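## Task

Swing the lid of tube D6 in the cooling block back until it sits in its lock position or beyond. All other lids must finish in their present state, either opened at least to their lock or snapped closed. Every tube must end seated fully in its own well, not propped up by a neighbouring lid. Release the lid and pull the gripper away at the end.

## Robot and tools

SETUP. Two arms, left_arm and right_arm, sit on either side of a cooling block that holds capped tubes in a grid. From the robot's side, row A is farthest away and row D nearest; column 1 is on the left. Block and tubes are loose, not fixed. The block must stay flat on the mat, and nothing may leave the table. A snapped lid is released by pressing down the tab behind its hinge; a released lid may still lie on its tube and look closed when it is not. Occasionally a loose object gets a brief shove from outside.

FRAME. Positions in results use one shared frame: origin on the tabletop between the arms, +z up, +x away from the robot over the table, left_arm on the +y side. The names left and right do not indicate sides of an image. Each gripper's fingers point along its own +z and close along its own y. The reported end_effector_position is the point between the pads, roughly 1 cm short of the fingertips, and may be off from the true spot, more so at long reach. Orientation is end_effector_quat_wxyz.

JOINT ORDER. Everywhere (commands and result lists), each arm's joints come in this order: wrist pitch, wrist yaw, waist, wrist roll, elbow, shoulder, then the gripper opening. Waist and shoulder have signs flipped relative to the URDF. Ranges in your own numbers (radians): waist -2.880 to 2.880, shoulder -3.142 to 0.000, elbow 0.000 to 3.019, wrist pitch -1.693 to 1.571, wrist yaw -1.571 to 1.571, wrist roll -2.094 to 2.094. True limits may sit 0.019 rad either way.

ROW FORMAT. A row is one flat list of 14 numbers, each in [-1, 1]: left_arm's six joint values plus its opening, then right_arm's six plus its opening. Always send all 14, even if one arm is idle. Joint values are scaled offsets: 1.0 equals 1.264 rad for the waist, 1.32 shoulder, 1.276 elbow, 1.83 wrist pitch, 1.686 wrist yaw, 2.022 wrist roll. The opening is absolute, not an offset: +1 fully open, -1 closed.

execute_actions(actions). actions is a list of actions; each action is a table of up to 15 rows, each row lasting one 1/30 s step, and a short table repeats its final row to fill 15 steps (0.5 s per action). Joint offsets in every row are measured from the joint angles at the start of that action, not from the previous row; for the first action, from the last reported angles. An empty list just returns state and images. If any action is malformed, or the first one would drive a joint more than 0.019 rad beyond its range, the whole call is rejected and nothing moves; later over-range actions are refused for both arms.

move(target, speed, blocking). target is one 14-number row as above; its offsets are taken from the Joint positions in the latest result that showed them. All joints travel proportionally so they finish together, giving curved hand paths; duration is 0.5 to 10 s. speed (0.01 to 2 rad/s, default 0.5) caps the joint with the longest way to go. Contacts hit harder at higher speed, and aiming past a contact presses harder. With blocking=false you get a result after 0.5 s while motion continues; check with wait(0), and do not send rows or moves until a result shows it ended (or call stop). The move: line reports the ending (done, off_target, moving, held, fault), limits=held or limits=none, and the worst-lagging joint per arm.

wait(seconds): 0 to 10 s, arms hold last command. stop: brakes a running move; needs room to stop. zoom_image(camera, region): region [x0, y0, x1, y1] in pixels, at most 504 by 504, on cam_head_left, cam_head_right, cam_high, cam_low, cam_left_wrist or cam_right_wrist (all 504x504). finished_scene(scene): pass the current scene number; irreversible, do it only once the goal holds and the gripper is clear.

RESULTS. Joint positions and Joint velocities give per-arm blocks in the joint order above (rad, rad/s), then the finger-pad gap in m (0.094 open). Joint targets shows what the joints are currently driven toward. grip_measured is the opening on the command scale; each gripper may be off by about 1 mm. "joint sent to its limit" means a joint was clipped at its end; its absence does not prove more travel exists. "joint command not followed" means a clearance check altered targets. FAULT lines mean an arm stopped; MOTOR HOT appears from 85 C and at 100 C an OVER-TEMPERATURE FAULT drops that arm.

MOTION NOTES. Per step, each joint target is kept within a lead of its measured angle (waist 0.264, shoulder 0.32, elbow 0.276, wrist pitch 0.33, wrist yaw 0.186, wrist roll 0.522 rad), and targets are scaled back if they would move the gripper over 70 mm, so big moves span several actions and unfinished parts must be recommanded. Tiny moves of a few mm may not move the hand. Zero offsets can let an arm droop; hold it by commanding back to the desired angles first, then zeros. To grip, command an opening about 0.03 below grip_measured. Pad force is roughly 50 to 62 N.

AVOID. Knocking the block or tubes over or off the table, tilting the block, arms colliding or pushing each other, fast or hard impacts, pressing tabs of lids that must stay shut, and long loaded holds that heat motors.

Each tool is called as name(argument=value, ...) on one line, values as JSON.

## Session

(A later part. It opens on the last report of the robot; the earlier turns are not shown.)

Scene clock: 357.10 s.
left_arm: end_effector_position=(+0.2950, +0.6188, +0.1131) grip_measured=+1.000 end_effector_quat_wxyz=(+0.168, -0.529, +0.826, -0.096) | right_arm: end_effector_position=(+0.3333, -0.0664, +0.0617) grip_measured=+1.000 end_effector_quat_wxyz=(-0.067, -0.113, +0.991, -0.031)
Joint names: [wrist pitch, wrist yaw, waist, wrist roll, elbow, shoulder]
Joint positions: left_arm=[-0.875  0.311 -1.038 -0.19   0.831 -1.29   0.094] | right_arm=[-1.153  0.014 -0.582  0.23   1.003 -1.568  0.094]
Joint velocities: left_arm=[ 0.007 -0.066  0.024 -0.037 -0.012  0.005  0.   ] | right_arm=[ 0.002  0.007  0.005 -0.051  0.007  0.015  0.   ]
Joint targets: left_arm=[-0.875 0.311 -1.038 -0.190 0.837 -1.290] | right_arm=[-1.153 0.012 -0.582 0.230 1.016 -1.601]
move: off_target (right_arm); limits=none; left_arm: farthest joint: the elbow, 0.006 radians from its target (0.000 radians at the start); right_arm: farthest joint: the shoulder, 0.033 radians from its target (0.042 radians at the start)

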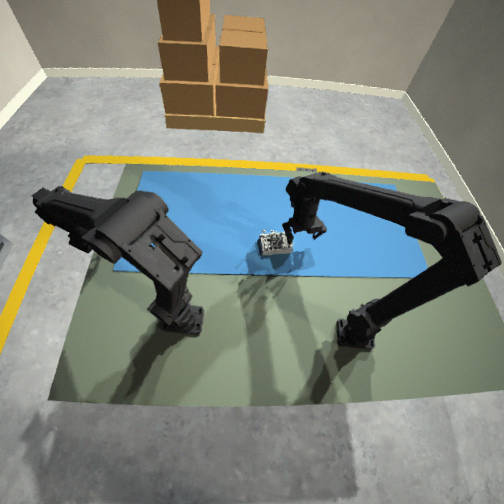

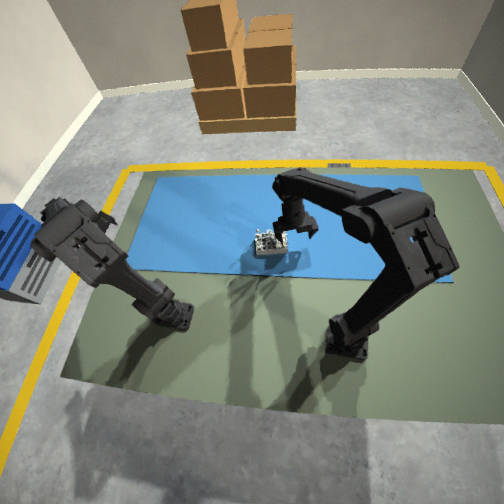

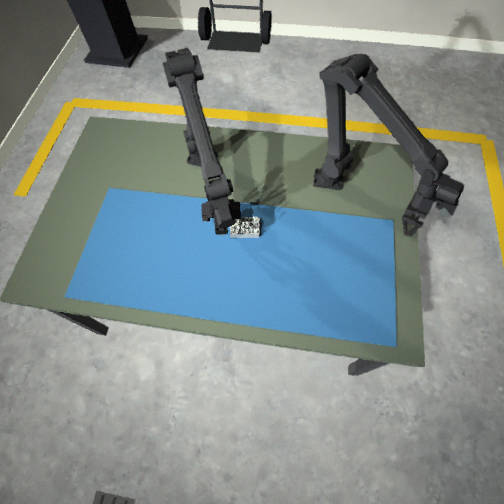

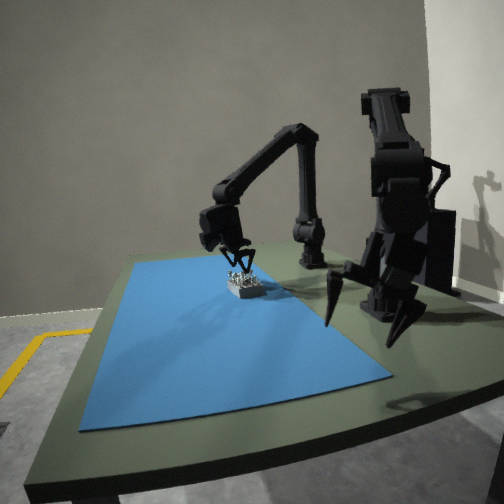

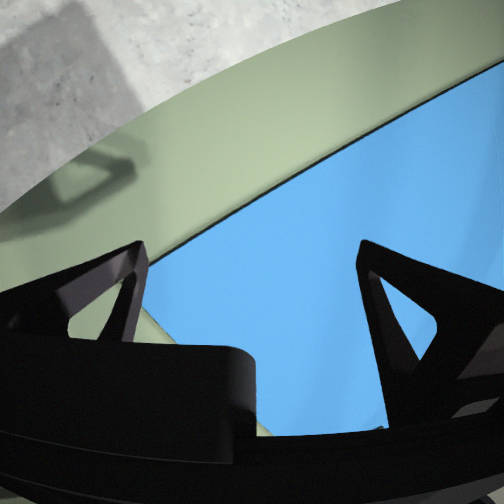

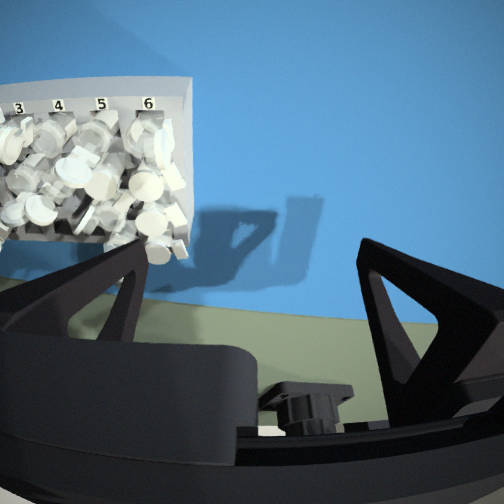

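move(target=[0,0,0,0,0,0,1, 0,0,0,0,0.01,0.07,1], speed=0.08)

zoom_image(camera="cam_right_wrist", region=[40, 120, 240, 320])

zoom_image(camera="cam_head_left", region=[255, 215, 310, 262])

Scene clock: 368.17 s.
left_arm: end_effector_position=(+0.2937, +0.6169, +0.1108) grip_measured=+1.000 end_effector_quat_wxyz=(+0.165, -0.530, +0.826, -0.097) | right_arm: end_effector_position=(+0.3372, -0.0647, +0.0893) grip_measured=+1.000 end_effector_quat_wxyz=(-0.031, -0.113, +0.993, -0.019)
Joint names: [wrist pitch, wrist yaw, waist, wrist roll, elbow, shoulder]
Joint positions: left_arm=[-0.875  0.311 -1.038 -0.19   0.825 -1.29   0.094] | right_arm=[-1.153  0.015 -0.582  0.23   1.003 -1.491  0.094]
Joint velocities: left_arm=[-0.017  0.007  0.005 -0.051 -0.012  0.005  0.   ] | right_arm=[ 0.002  0.051  0.015 -0.022 -0.002  0.005  0.   ]
Joint targets: left_arm=[-0.875 0.311 -1.038 -0.190 0.831 -1.290] | right_arm=[-1.153 0.014 -0.582 0.230 1.016 -1.476]
move: done; limits=none; left_arm: farthest joint: the elbow, 0.006 radians from its target (0.000 radians at the start); right_arm: farthest joint: the shoulder, 0.015 radians from its target (0.092 radians at the start)

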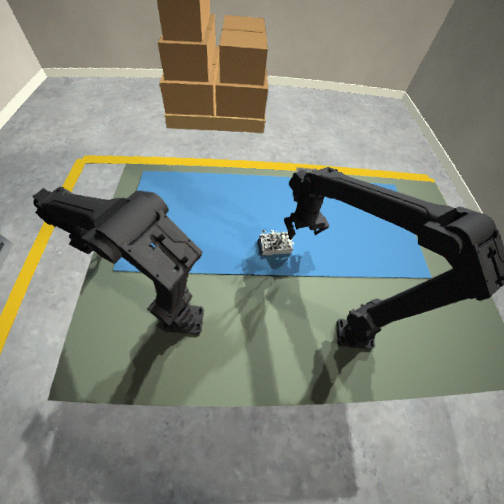

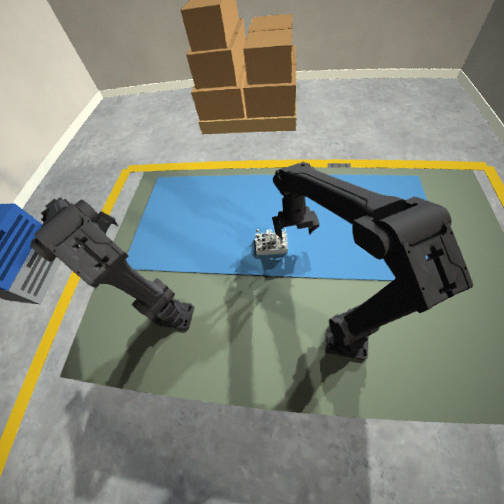

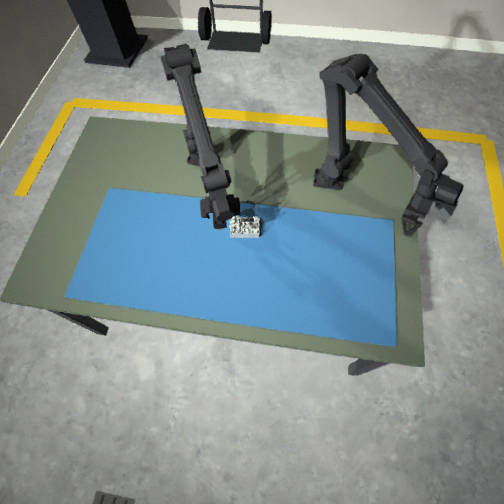

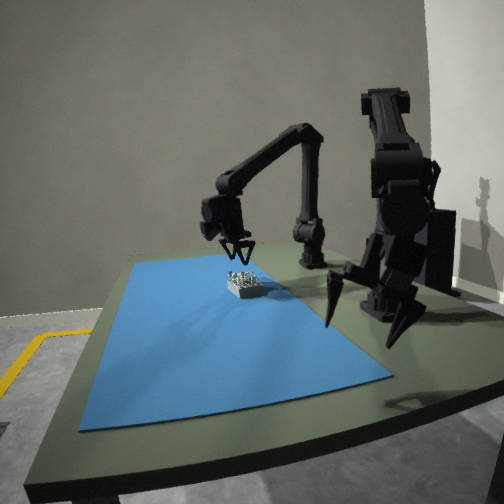

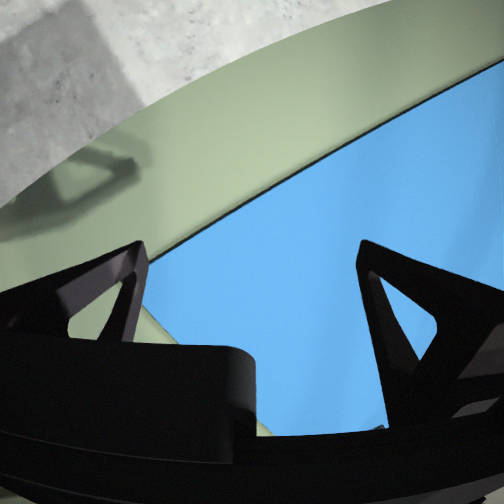

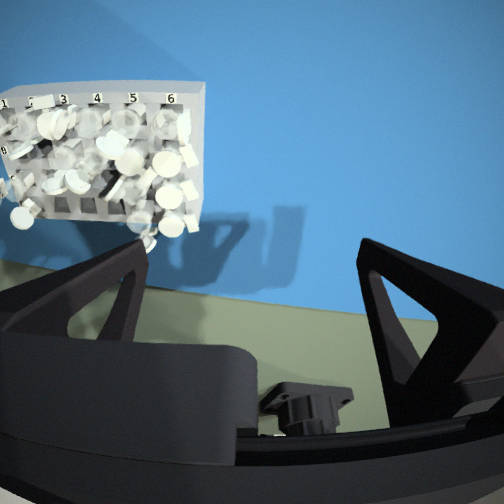

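Region (40, 120, 240, 320) of cam_right_wrist's 504x504 image, scaled by 2.520, with more detail than that image has.

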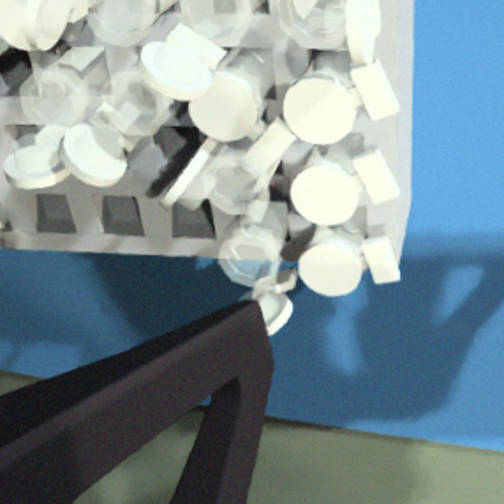

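Region (255, 215, 310, 262) of cam_head_left's 504x504 image, scaled by 9.164, with more detail than that image has; it fills the top 431 rows of this view, and the rest is white.

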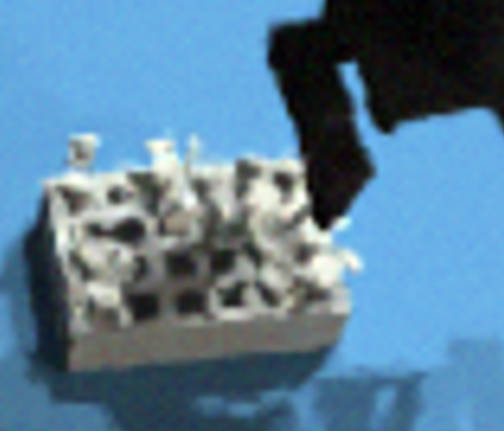

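move(target=[0,0,0,0,0,0,1, 0.44,0,0,-0.114,-0.316,0.25,1], speed=0.4)

Scene clock: 412.17 s.
left_arm: end_effector_position=(+0.2925, +0.6151, +0.1087) grip_measured=+1.000 end_effector_quat_wxyz=(+0.163, -0.530, +0.826, -0.098) | right_arm: end_effector_position=(+0.3603, -0.0533, +0.1031) grip_measured=+1.000 end_effector_quat_wxyz=(+0.304, -0.207, +0.927, +0.065)
Joint names: [wrist pitch, wrist yaw, waist, wrist roll, elbow, shoulder]
Joint positions: left_arm=[-0.875  0.311 -1.038 -0.19   0.82  -1.29   0.094] | right_arm=[-0.373  0.015 -0.582  0.011  0.607 -1.171  0.094]
Joint velocities: left_arm=[-0.002 -0.066  0.005 -0.051 -0.007  0.005  0.   ] | right_arm=[-0.007 -0.007 -0.005  0.022  0.007  0.015  0.   ]
Joint targets: left_arm=[-0.875 0.311 -1.038 -0.190 0.826 -1.290] | right_arm=[-0.348 0.015 -0.582 -0.001 0.600 -1.161]
move: off_target (right_arm); limits=none; left_arm: farthest joint: the elbow, 0.005 radians from its target (0.000 radians at the start); right_arm: farthest joint: the wrist pitch, 0.025 radians from its target (0.806 radians at the start)

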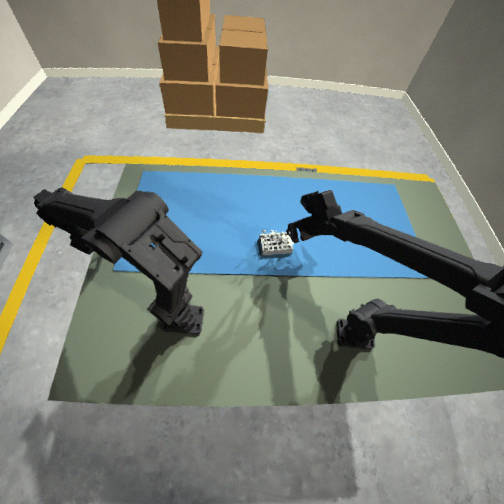

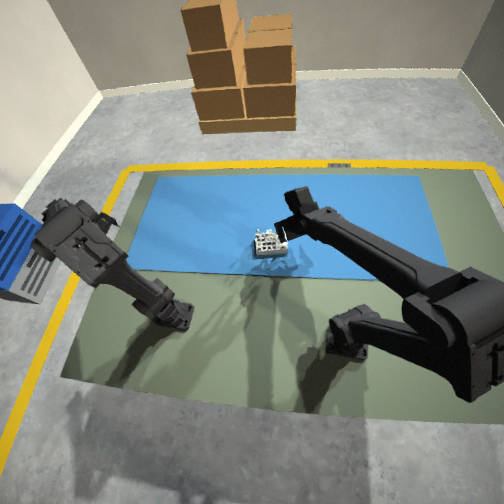

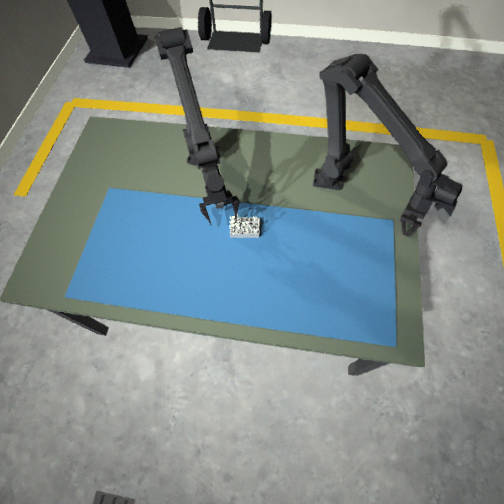

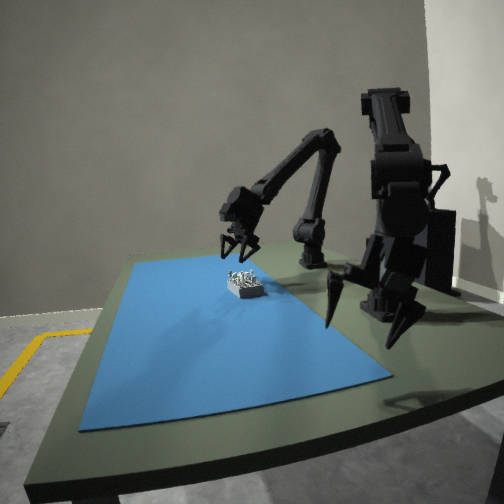

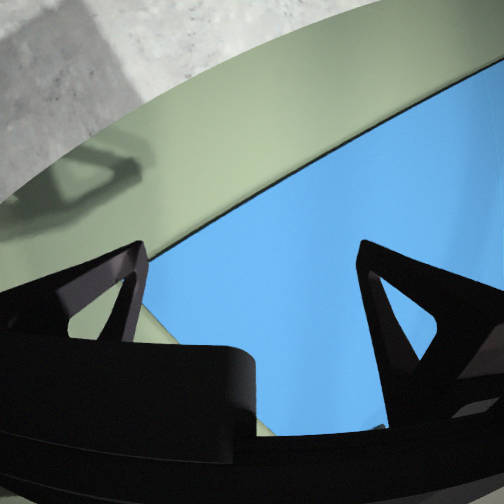

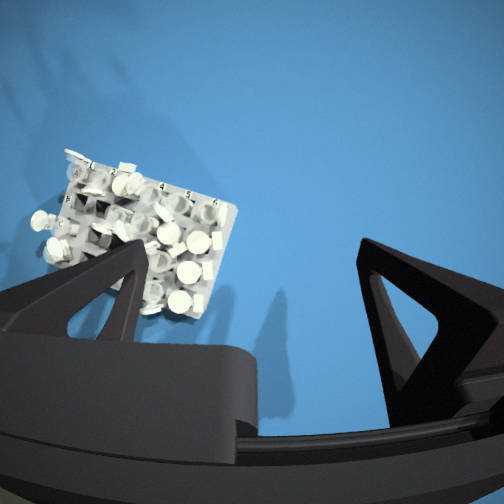

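move(target=[0,0,0,0,0,0,1, 0.02,0,0,0,-0.11,0.089,1], speed=0.2)

Scene clock: 425.00 s.
left_arm: end_effector_position=(+0.2912, +0.6131, +0.1065) grip_measured=+1.000 end_effector_quat_wxyz=(+0.160, -0.531, +0.826, -0.100) | right_arm: end_effector_position=(+0.3164, -0.0749, +0.0804) grip_measured=+1.000 end_effector_quat_wxyz=(+0.297, -0.208, +0.930, +0.063)
Joint names: [wrist pitch, wrist yaw, waist, wrist roll, elbow, shoulder]
Joint positions: left_arm=[-0.875  0.311 -1.038 -0.19   0.814 -1.29   0.094] | right_arm=[-0.361  0.015 -0.582  0.01   0.471 -1.064  0.094]
Joint velocities: left_arm=[ 0.012  0.037  0.005  0.007 -0.012  0.005  0.   ] | right_arm=[-0.012  0.007  0.015  0.022  0.007  0.005  0.   ]
Joint targets: left_arm=[-0.875 0.311 -1.038 -0.190 0.820 -1.290] | right_arm=[-0.336 0.015 -0.582 0.011 0.466 -1.054]
move: off_target (right_arm); limits=none; left_arm: farthest joint: the elbow, 0.006 radians from its target (0.000 radians at the start); right_arm: farthest joint: the wrist pitch, 0.025 radians from its target (0.037 radians at the start)

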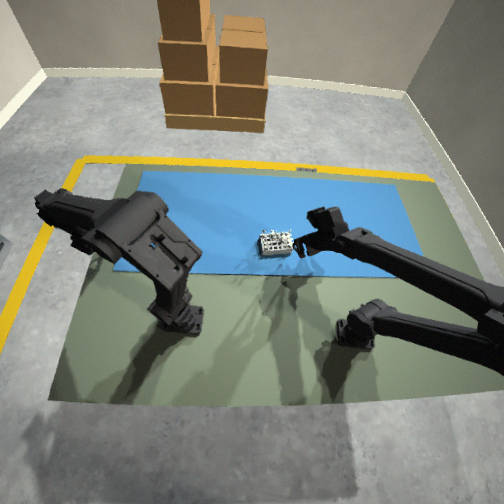

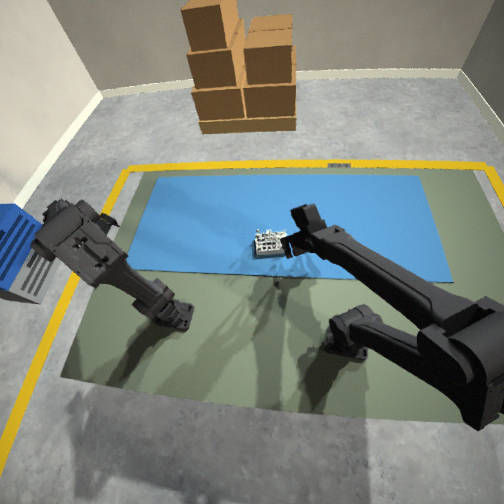

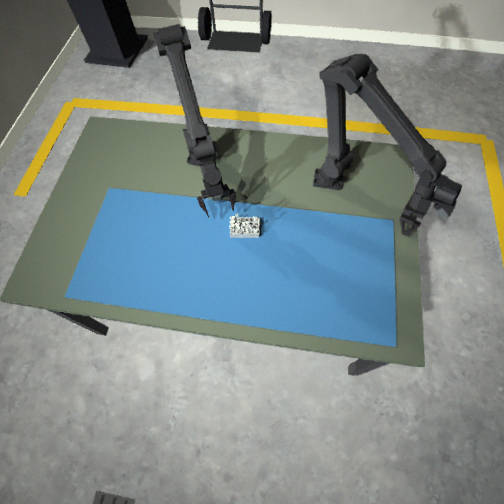

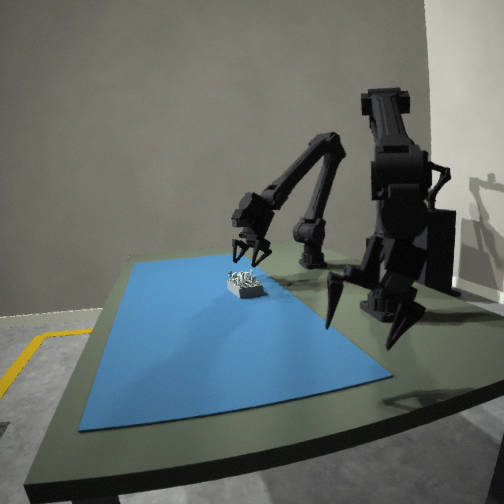

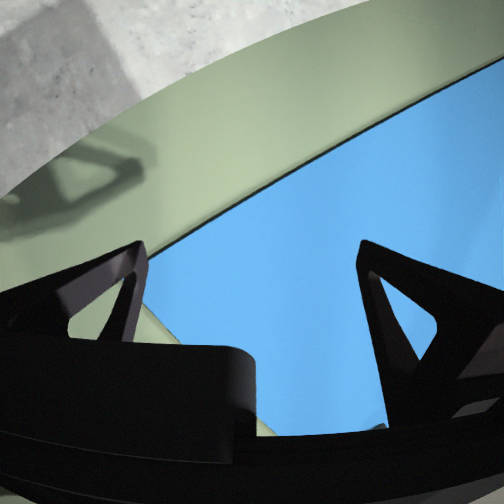

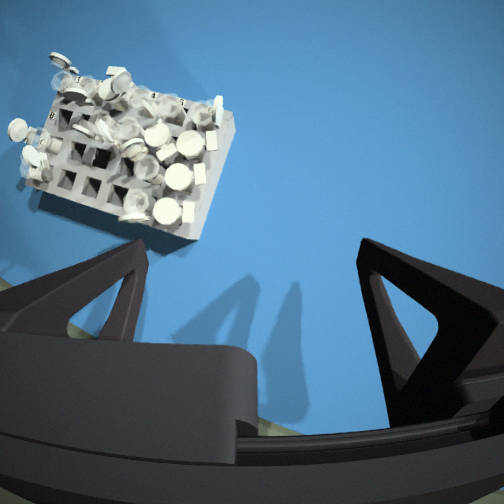

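zoom_image(camera="cam_right_wrist", region=[110, 160, 220, 260])

Region (110, 160, 220, 260) of cam_right_wrist's 504x504 image, scaled by 4.582, with more detail than that image has; it fills the top 458 rows of this view, and the rest is white.

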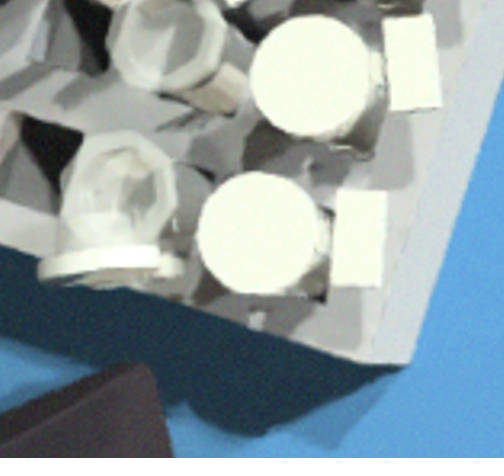

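move(target=[0,0,0,0,0,0,1, 0.055,0,0,0,0,-0.065,0.85], speed=0.08)

zoom_image(camera="cam_right_wrist", region=[90, 170, 240, 320])

Scene clock: 448.10 s.
left_arm: end_effector_position=(+0.2900, +0.6113, +0.1044) grip_measured=+1.000 end_effector_quat_wxyz=(+0.158, -0.531, +0.826, -0.101) | right_arm: end_effector_position=(+0.3259, -0.0702, +0.0647) grip_measured=+0.853 end_effector_quat_wxyz=(+0.296, -0.208, +0.930, +0.063)
Joint names: [wrist pitch, wrist yaw, waist, wrist roll, elbow, shoulder]
Joint positions: left_arm=[-0.875  0.311 -1.038 -0.19   0.809 -1.29   0.094] | right_arm=[-0.286  0.015 -0.582  0.01   0.471 -1.141  0.087]
Joint velocities: left_arm=[-0.017 -0.066  0.005  0.037  0.002 -0.005  0.   ] | right_arm=[-0.007 -0.081  0.015  0.022 -0.017  0.015 -0.001]
Joint targets: left_arm=[-0.875 0.311 -1.038 -0.190 0.814 -1.290] | right_arm=[-0.261 0.015 -0.582 0.010 0.471 -1.149]
move: off_target (right_arm); limits=none; left_arm: farthest joint: the elbow, 0.005 radians from its target (0.000 radians at the start); right_arm: farthest joint: the wrist pitch, 0.026 radians from its target (0.101 radians at the start)

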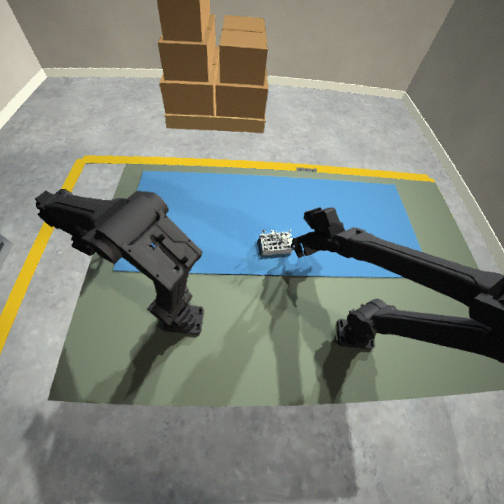

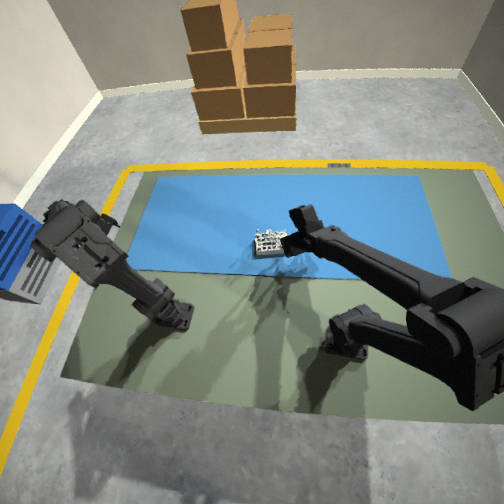

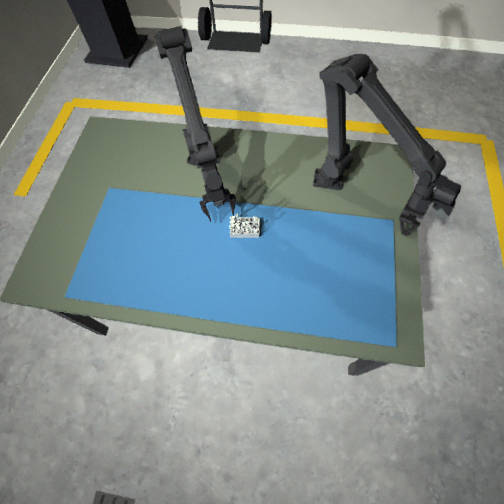

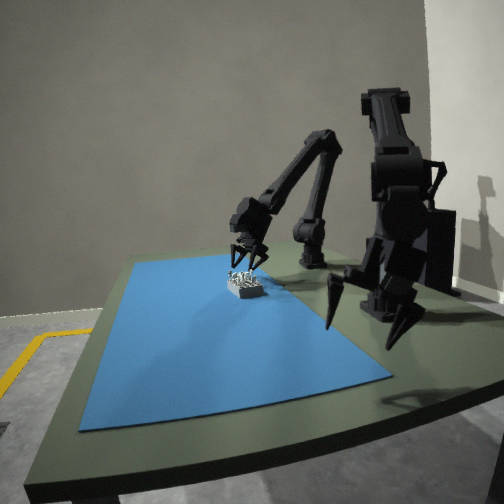

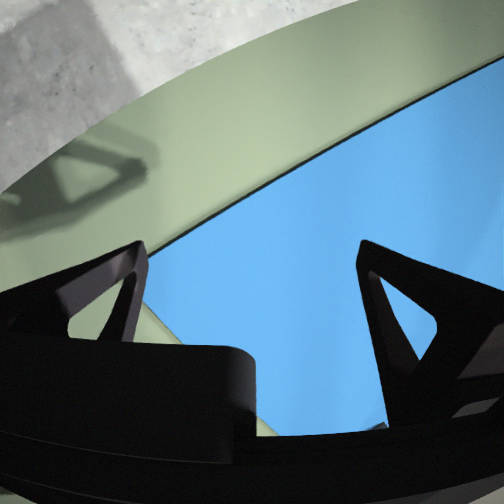

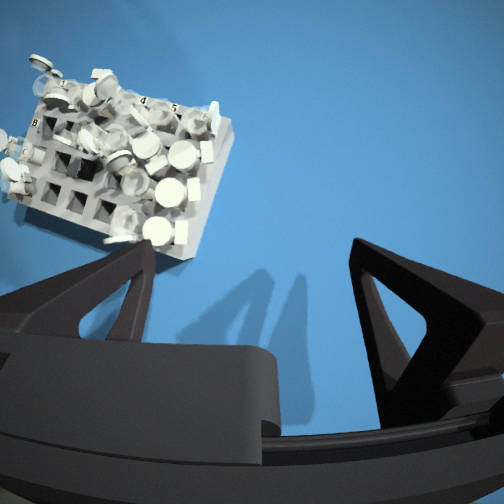

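Region (90, 170, 240, 320) of cam_right_wrist's 504x504 image, scaled by 3.360, with more detail than that image has.

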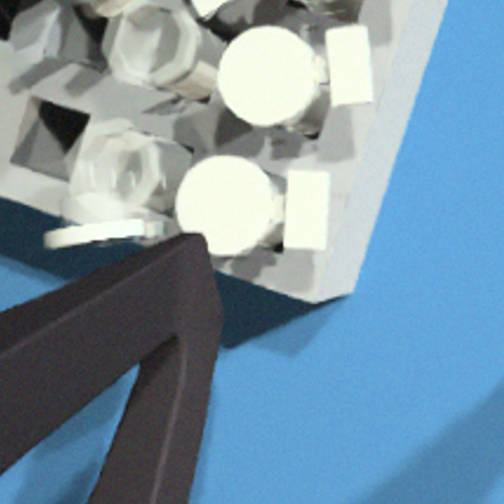

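move(target=[0,0,0,0,0,0,1, 0,0,0,0,0,-0.02,0.74], speed=0.04)

zoom_image(camera="cam_right_wrist", region=[90, 170, 240, 320])

zoom_image(camera="cam_low", region=[215, 240, 285, 300])

Scene clock: 461.10 s.
left_arm: end_effector_position=(+0.2888, +0.6095, +0.1023) grip_measured=+1.000 end_effector_quat_wxyz=(+0.155, -0.532, +0.826, -0.102) | right_arm: end_effector_position=(+0.3253, -0.0705, +0.0610) grip_measured=+0.743 end_effector_quat_wxyz=(+0.291, -0.209, +0.932, +0.062)
Joint names: [wrist pitch, wrist yaw, waist, wrist roll, elbow, shoulder]
Joint positions: left_arm=[-0.875  0.311 -1.038 -0.19   0.804 -1.29   0.094] | right_arm=[-0.286  0.015 -0.582  0.01   0.471 -1.152  0.082]
Joint velocities: left_arm=[ 0.002  0.007  0.005 -0.007 -0.007  0.015  0.   ] | right_arm=[ 0.012  0.022  0.015 -0.022  0.002 -0.005  0.   ]
Joint targets: left_arm=[-0.875 0.311 -1.038 -0.190 0.809 -1.290] | right_arm=[-0.286 0.015 -0.582 0.010 0.471 -1.168]
move: done; limits=none; left_arm: farthest joint: the elbow, 0.005 radians from its target (0.000 radians at the start); right_arm: farthest joint: the shoulder, 0.015 radians from its target (0.026 radians at the start)

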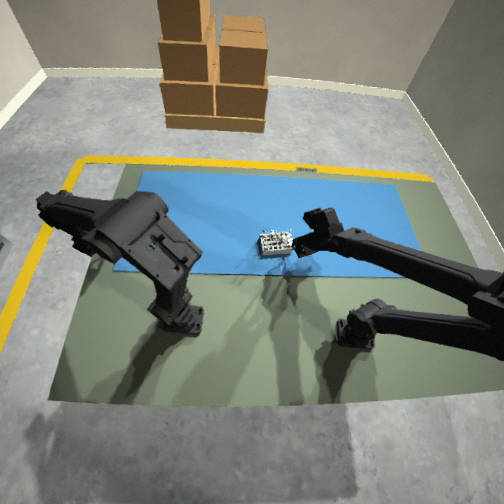

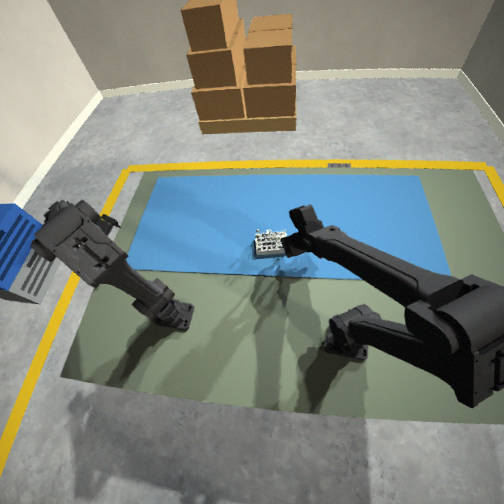

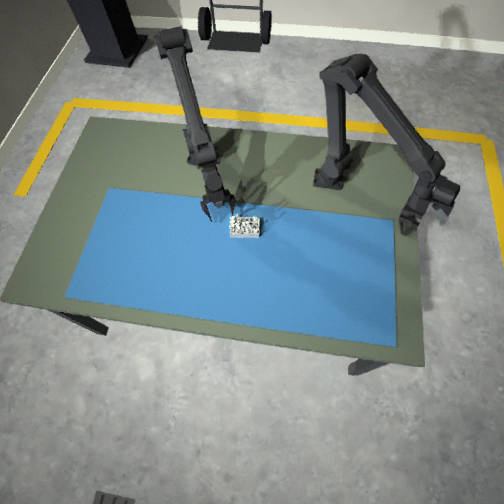

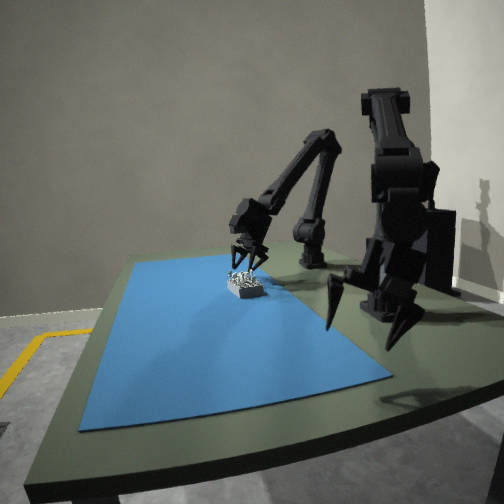

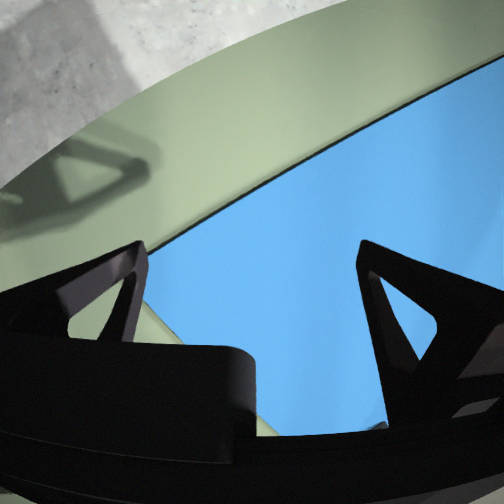

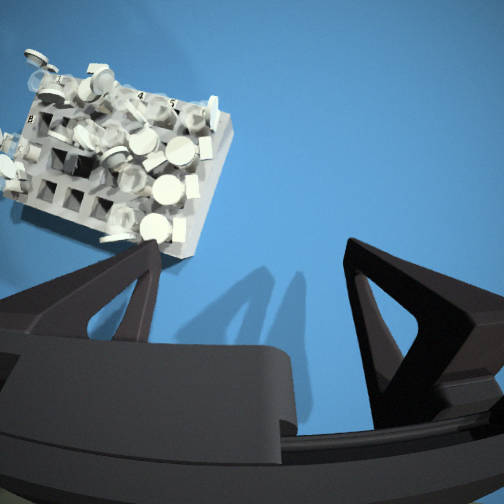

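Region (90, 170, 240, 320) of cam_right_wrist's 504x504 image, scaled by 3.360, with more detail than that image has.

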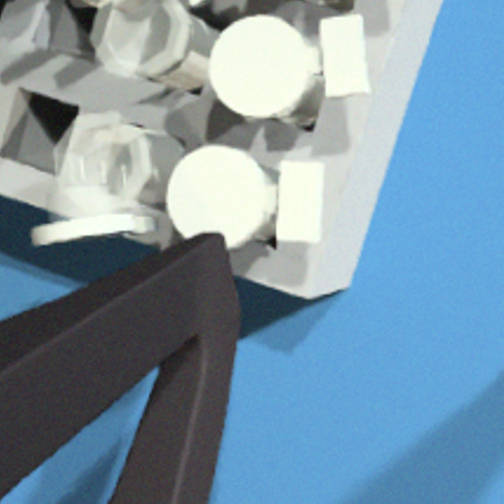

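Region (215, 240, 285, 300) of cam_low's 504x504 image, scaled by 7.200, with more detail than that image has; it fills the top 432 rows of this view, and the rest is white.

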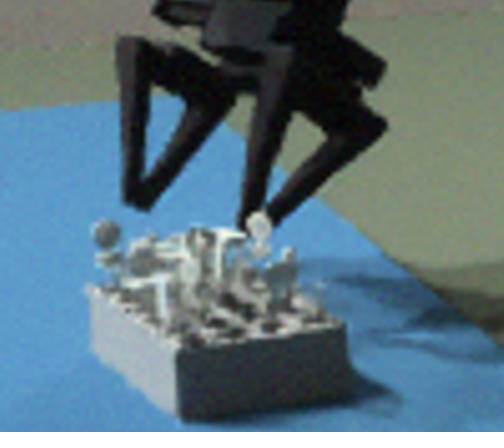

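move(target=[0,0,0,0,0,0,1, 0,0,0,0,-0.012,-0.018,0.74], speed=0.04)

zoom_image(camera="cam_right_wrist", region=[90, 170, 240, 320])

Scene clock: 474.17 s.
left_arm: end_effector_position=(+0.2876, +0.6077, +0.1003) grip_measured=+1.000 end_effector_quat_wxyz=(+0.153, -0.532, +0.826, -0.103) | right_arm: end_effector_position=(+0.3252, -0.0705, +0.0604) grip_measured=+0.743 end_effector_quat_wxyz=(+0.290, -0.209, +0.932, +0.062)
Joint names: [wrist pitch, wrist yaw, waist, wrist roll, elbow, shoulder]
Joint positions: left_arm=[-0.875  0.311 -1.038 -0.19   0.798 -1.29   0.094] | right_arm=[-0.286  0.015 -0.582  0.01   0.471 -1.154  0.082]
Joint velocities: left_arm=[-0.002 -0.022  0.015 -0.022  0.002  0.005  0.   ] | right_arm=[-0.002 -0.051 -0.005 -0.051  0.007  0.005  0.001]
Joint targets: left_arm=[-0.875 0.311 -1.038 -0.190 0.804 -1.290] | right_arm=[-0.286 0.015 -0.582 0.010 0.455 -1.176]
move: off_target (right_arm); limits=none; left_arm: farthest joint: the elbow, 0.006 radians from its target (0.000 radians at the start); right_arm: farthest joint: the shoulder, 0.022 radians from its target (0.024 radians at the start)

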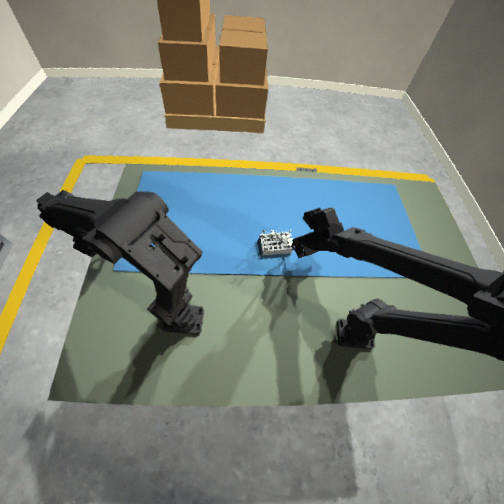

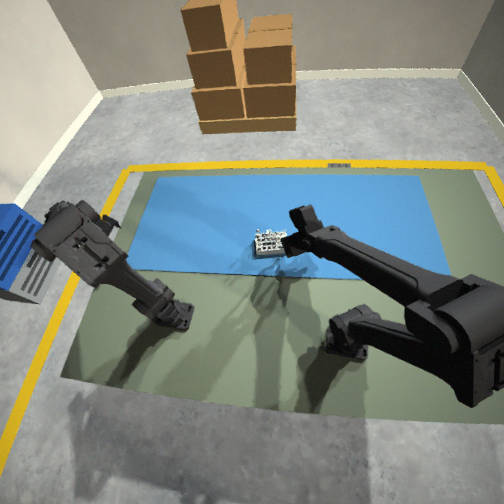

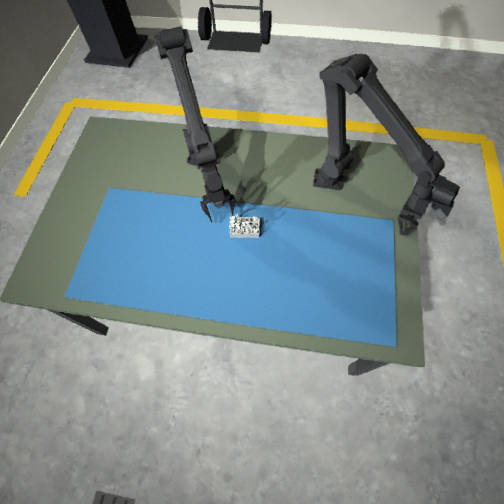

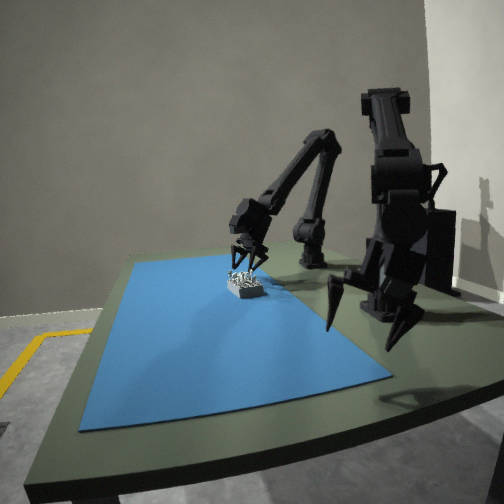

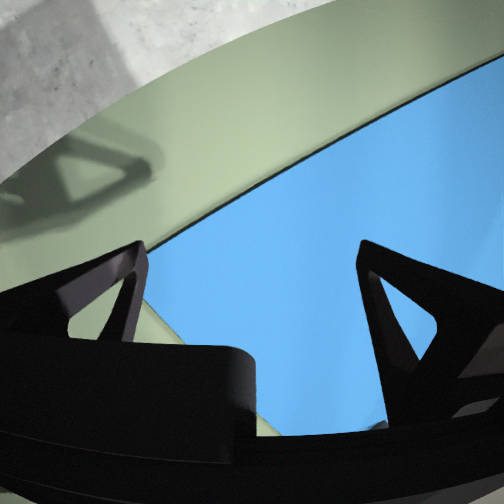

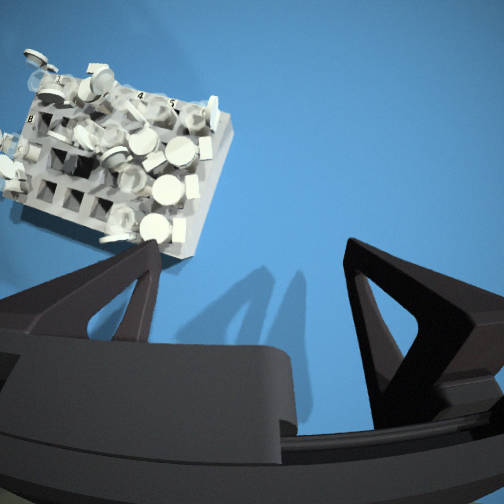

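Region (90, 170, 240, 320) of cam_right_wrist's 504x504 image, scaled by 3.360, with more detail than that image has.

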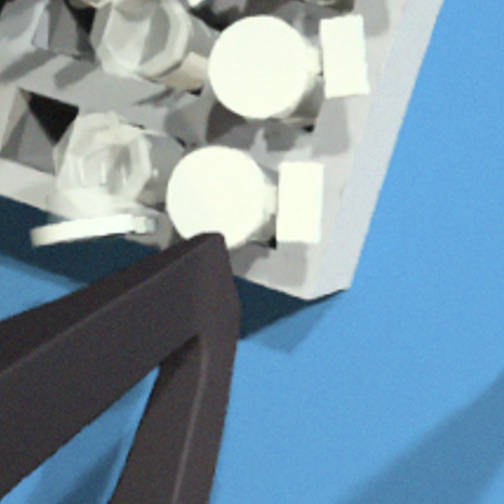

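move(target=[0,0,0,0,0,0,1, -0.026,0,0,0,0,0.004,0.74], speed=0.04)

zoom_image(camera="cam_right_wrist", region=[90, 170, 240, 320])

Scene clock: 487.57 s.
left_arm: end_effector_position=(+0.2864, +0.6058, +0.0982) grip_measured=+1.000 end_effector_quat_wxyz=(+0.150, -0.533, +0.826, -0.104) | right_arm: end_effector_position=(+0.3195, -0.0733, +0.0565) grip_measured=+0.743 end_effector_quat_wxyz=(+0.276, -0.210, +0.936, +0.058)
Joint names: [wrist pitch, wrist yaw, waist, wrist roll, elbow, shoulder]
Joint positions: left_arm=[-0.875  0.311 -1.038 -0.19   0.793 -1.29   0.094] | right_arm=[-0.317  0.015 -0.582  0.01   0.471 -1.153  0.082]
Joint velocities: left_arm=[-0.002  0.037  0.005 -0.022  0.007  0.005  0.   ] | right_arm=[-0.012  0.007  0.015  0.037  0.007  0.005  0.   ]
Joint targets: left_arm=[-0.875 0.311 -1.038 -0.190 0.798 -1.290] | right_arm=[-0.333 0.015 -0.582 0.010 0.471 -1.149]
move: done; limits=none; left_arm: farthest joint: the elbow, 0.005 radians from its target (0.000 radians at the start); right_arm: farthest joint: the wrist pitch, 0.016 radians from its target (0.048 radians at the start)

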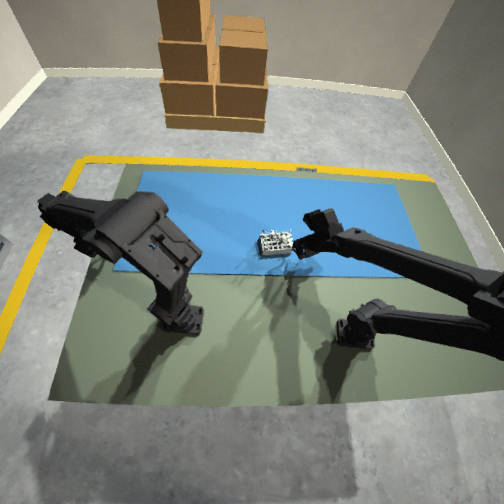

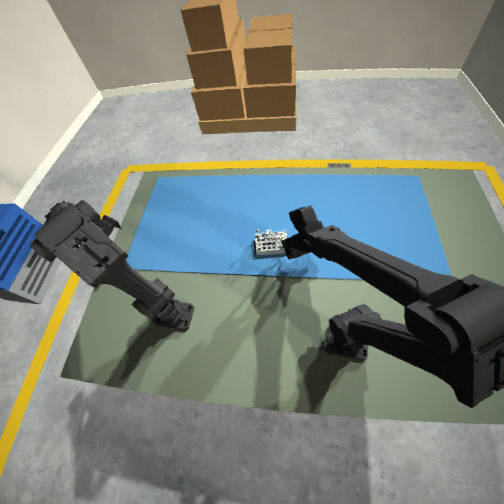

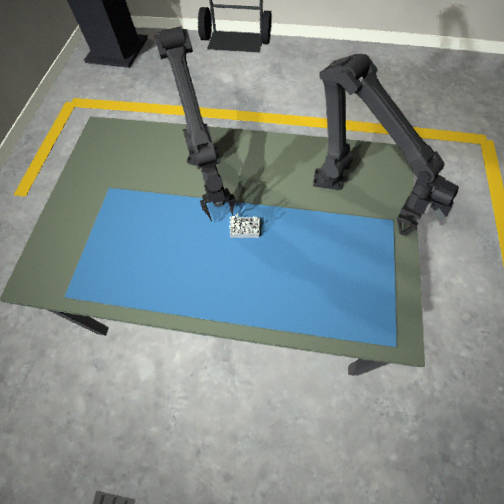

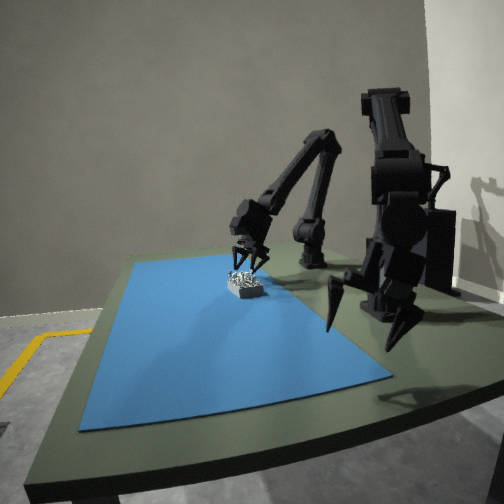

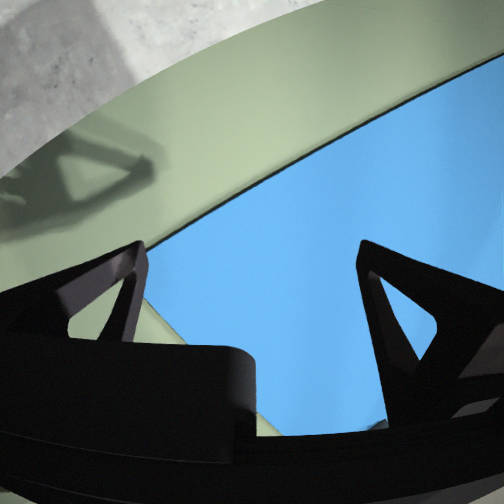

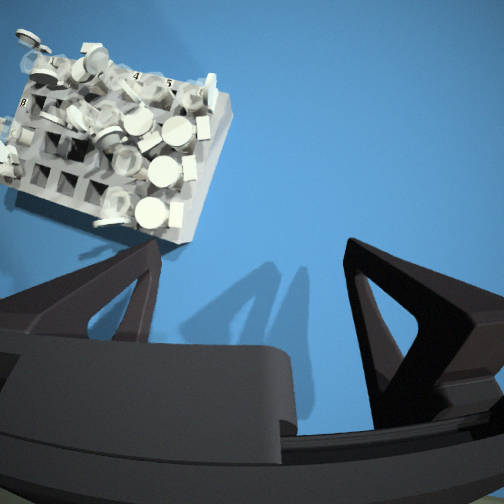

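Region (90, 170, 240, 320) of cam_right_wrist's 504x504 image, scaled by 3.360, with more detail than that image has.

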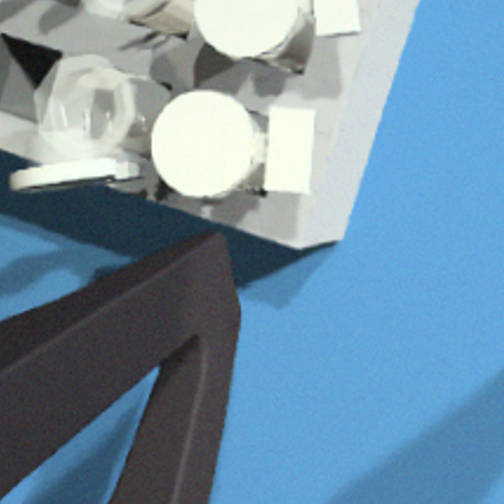

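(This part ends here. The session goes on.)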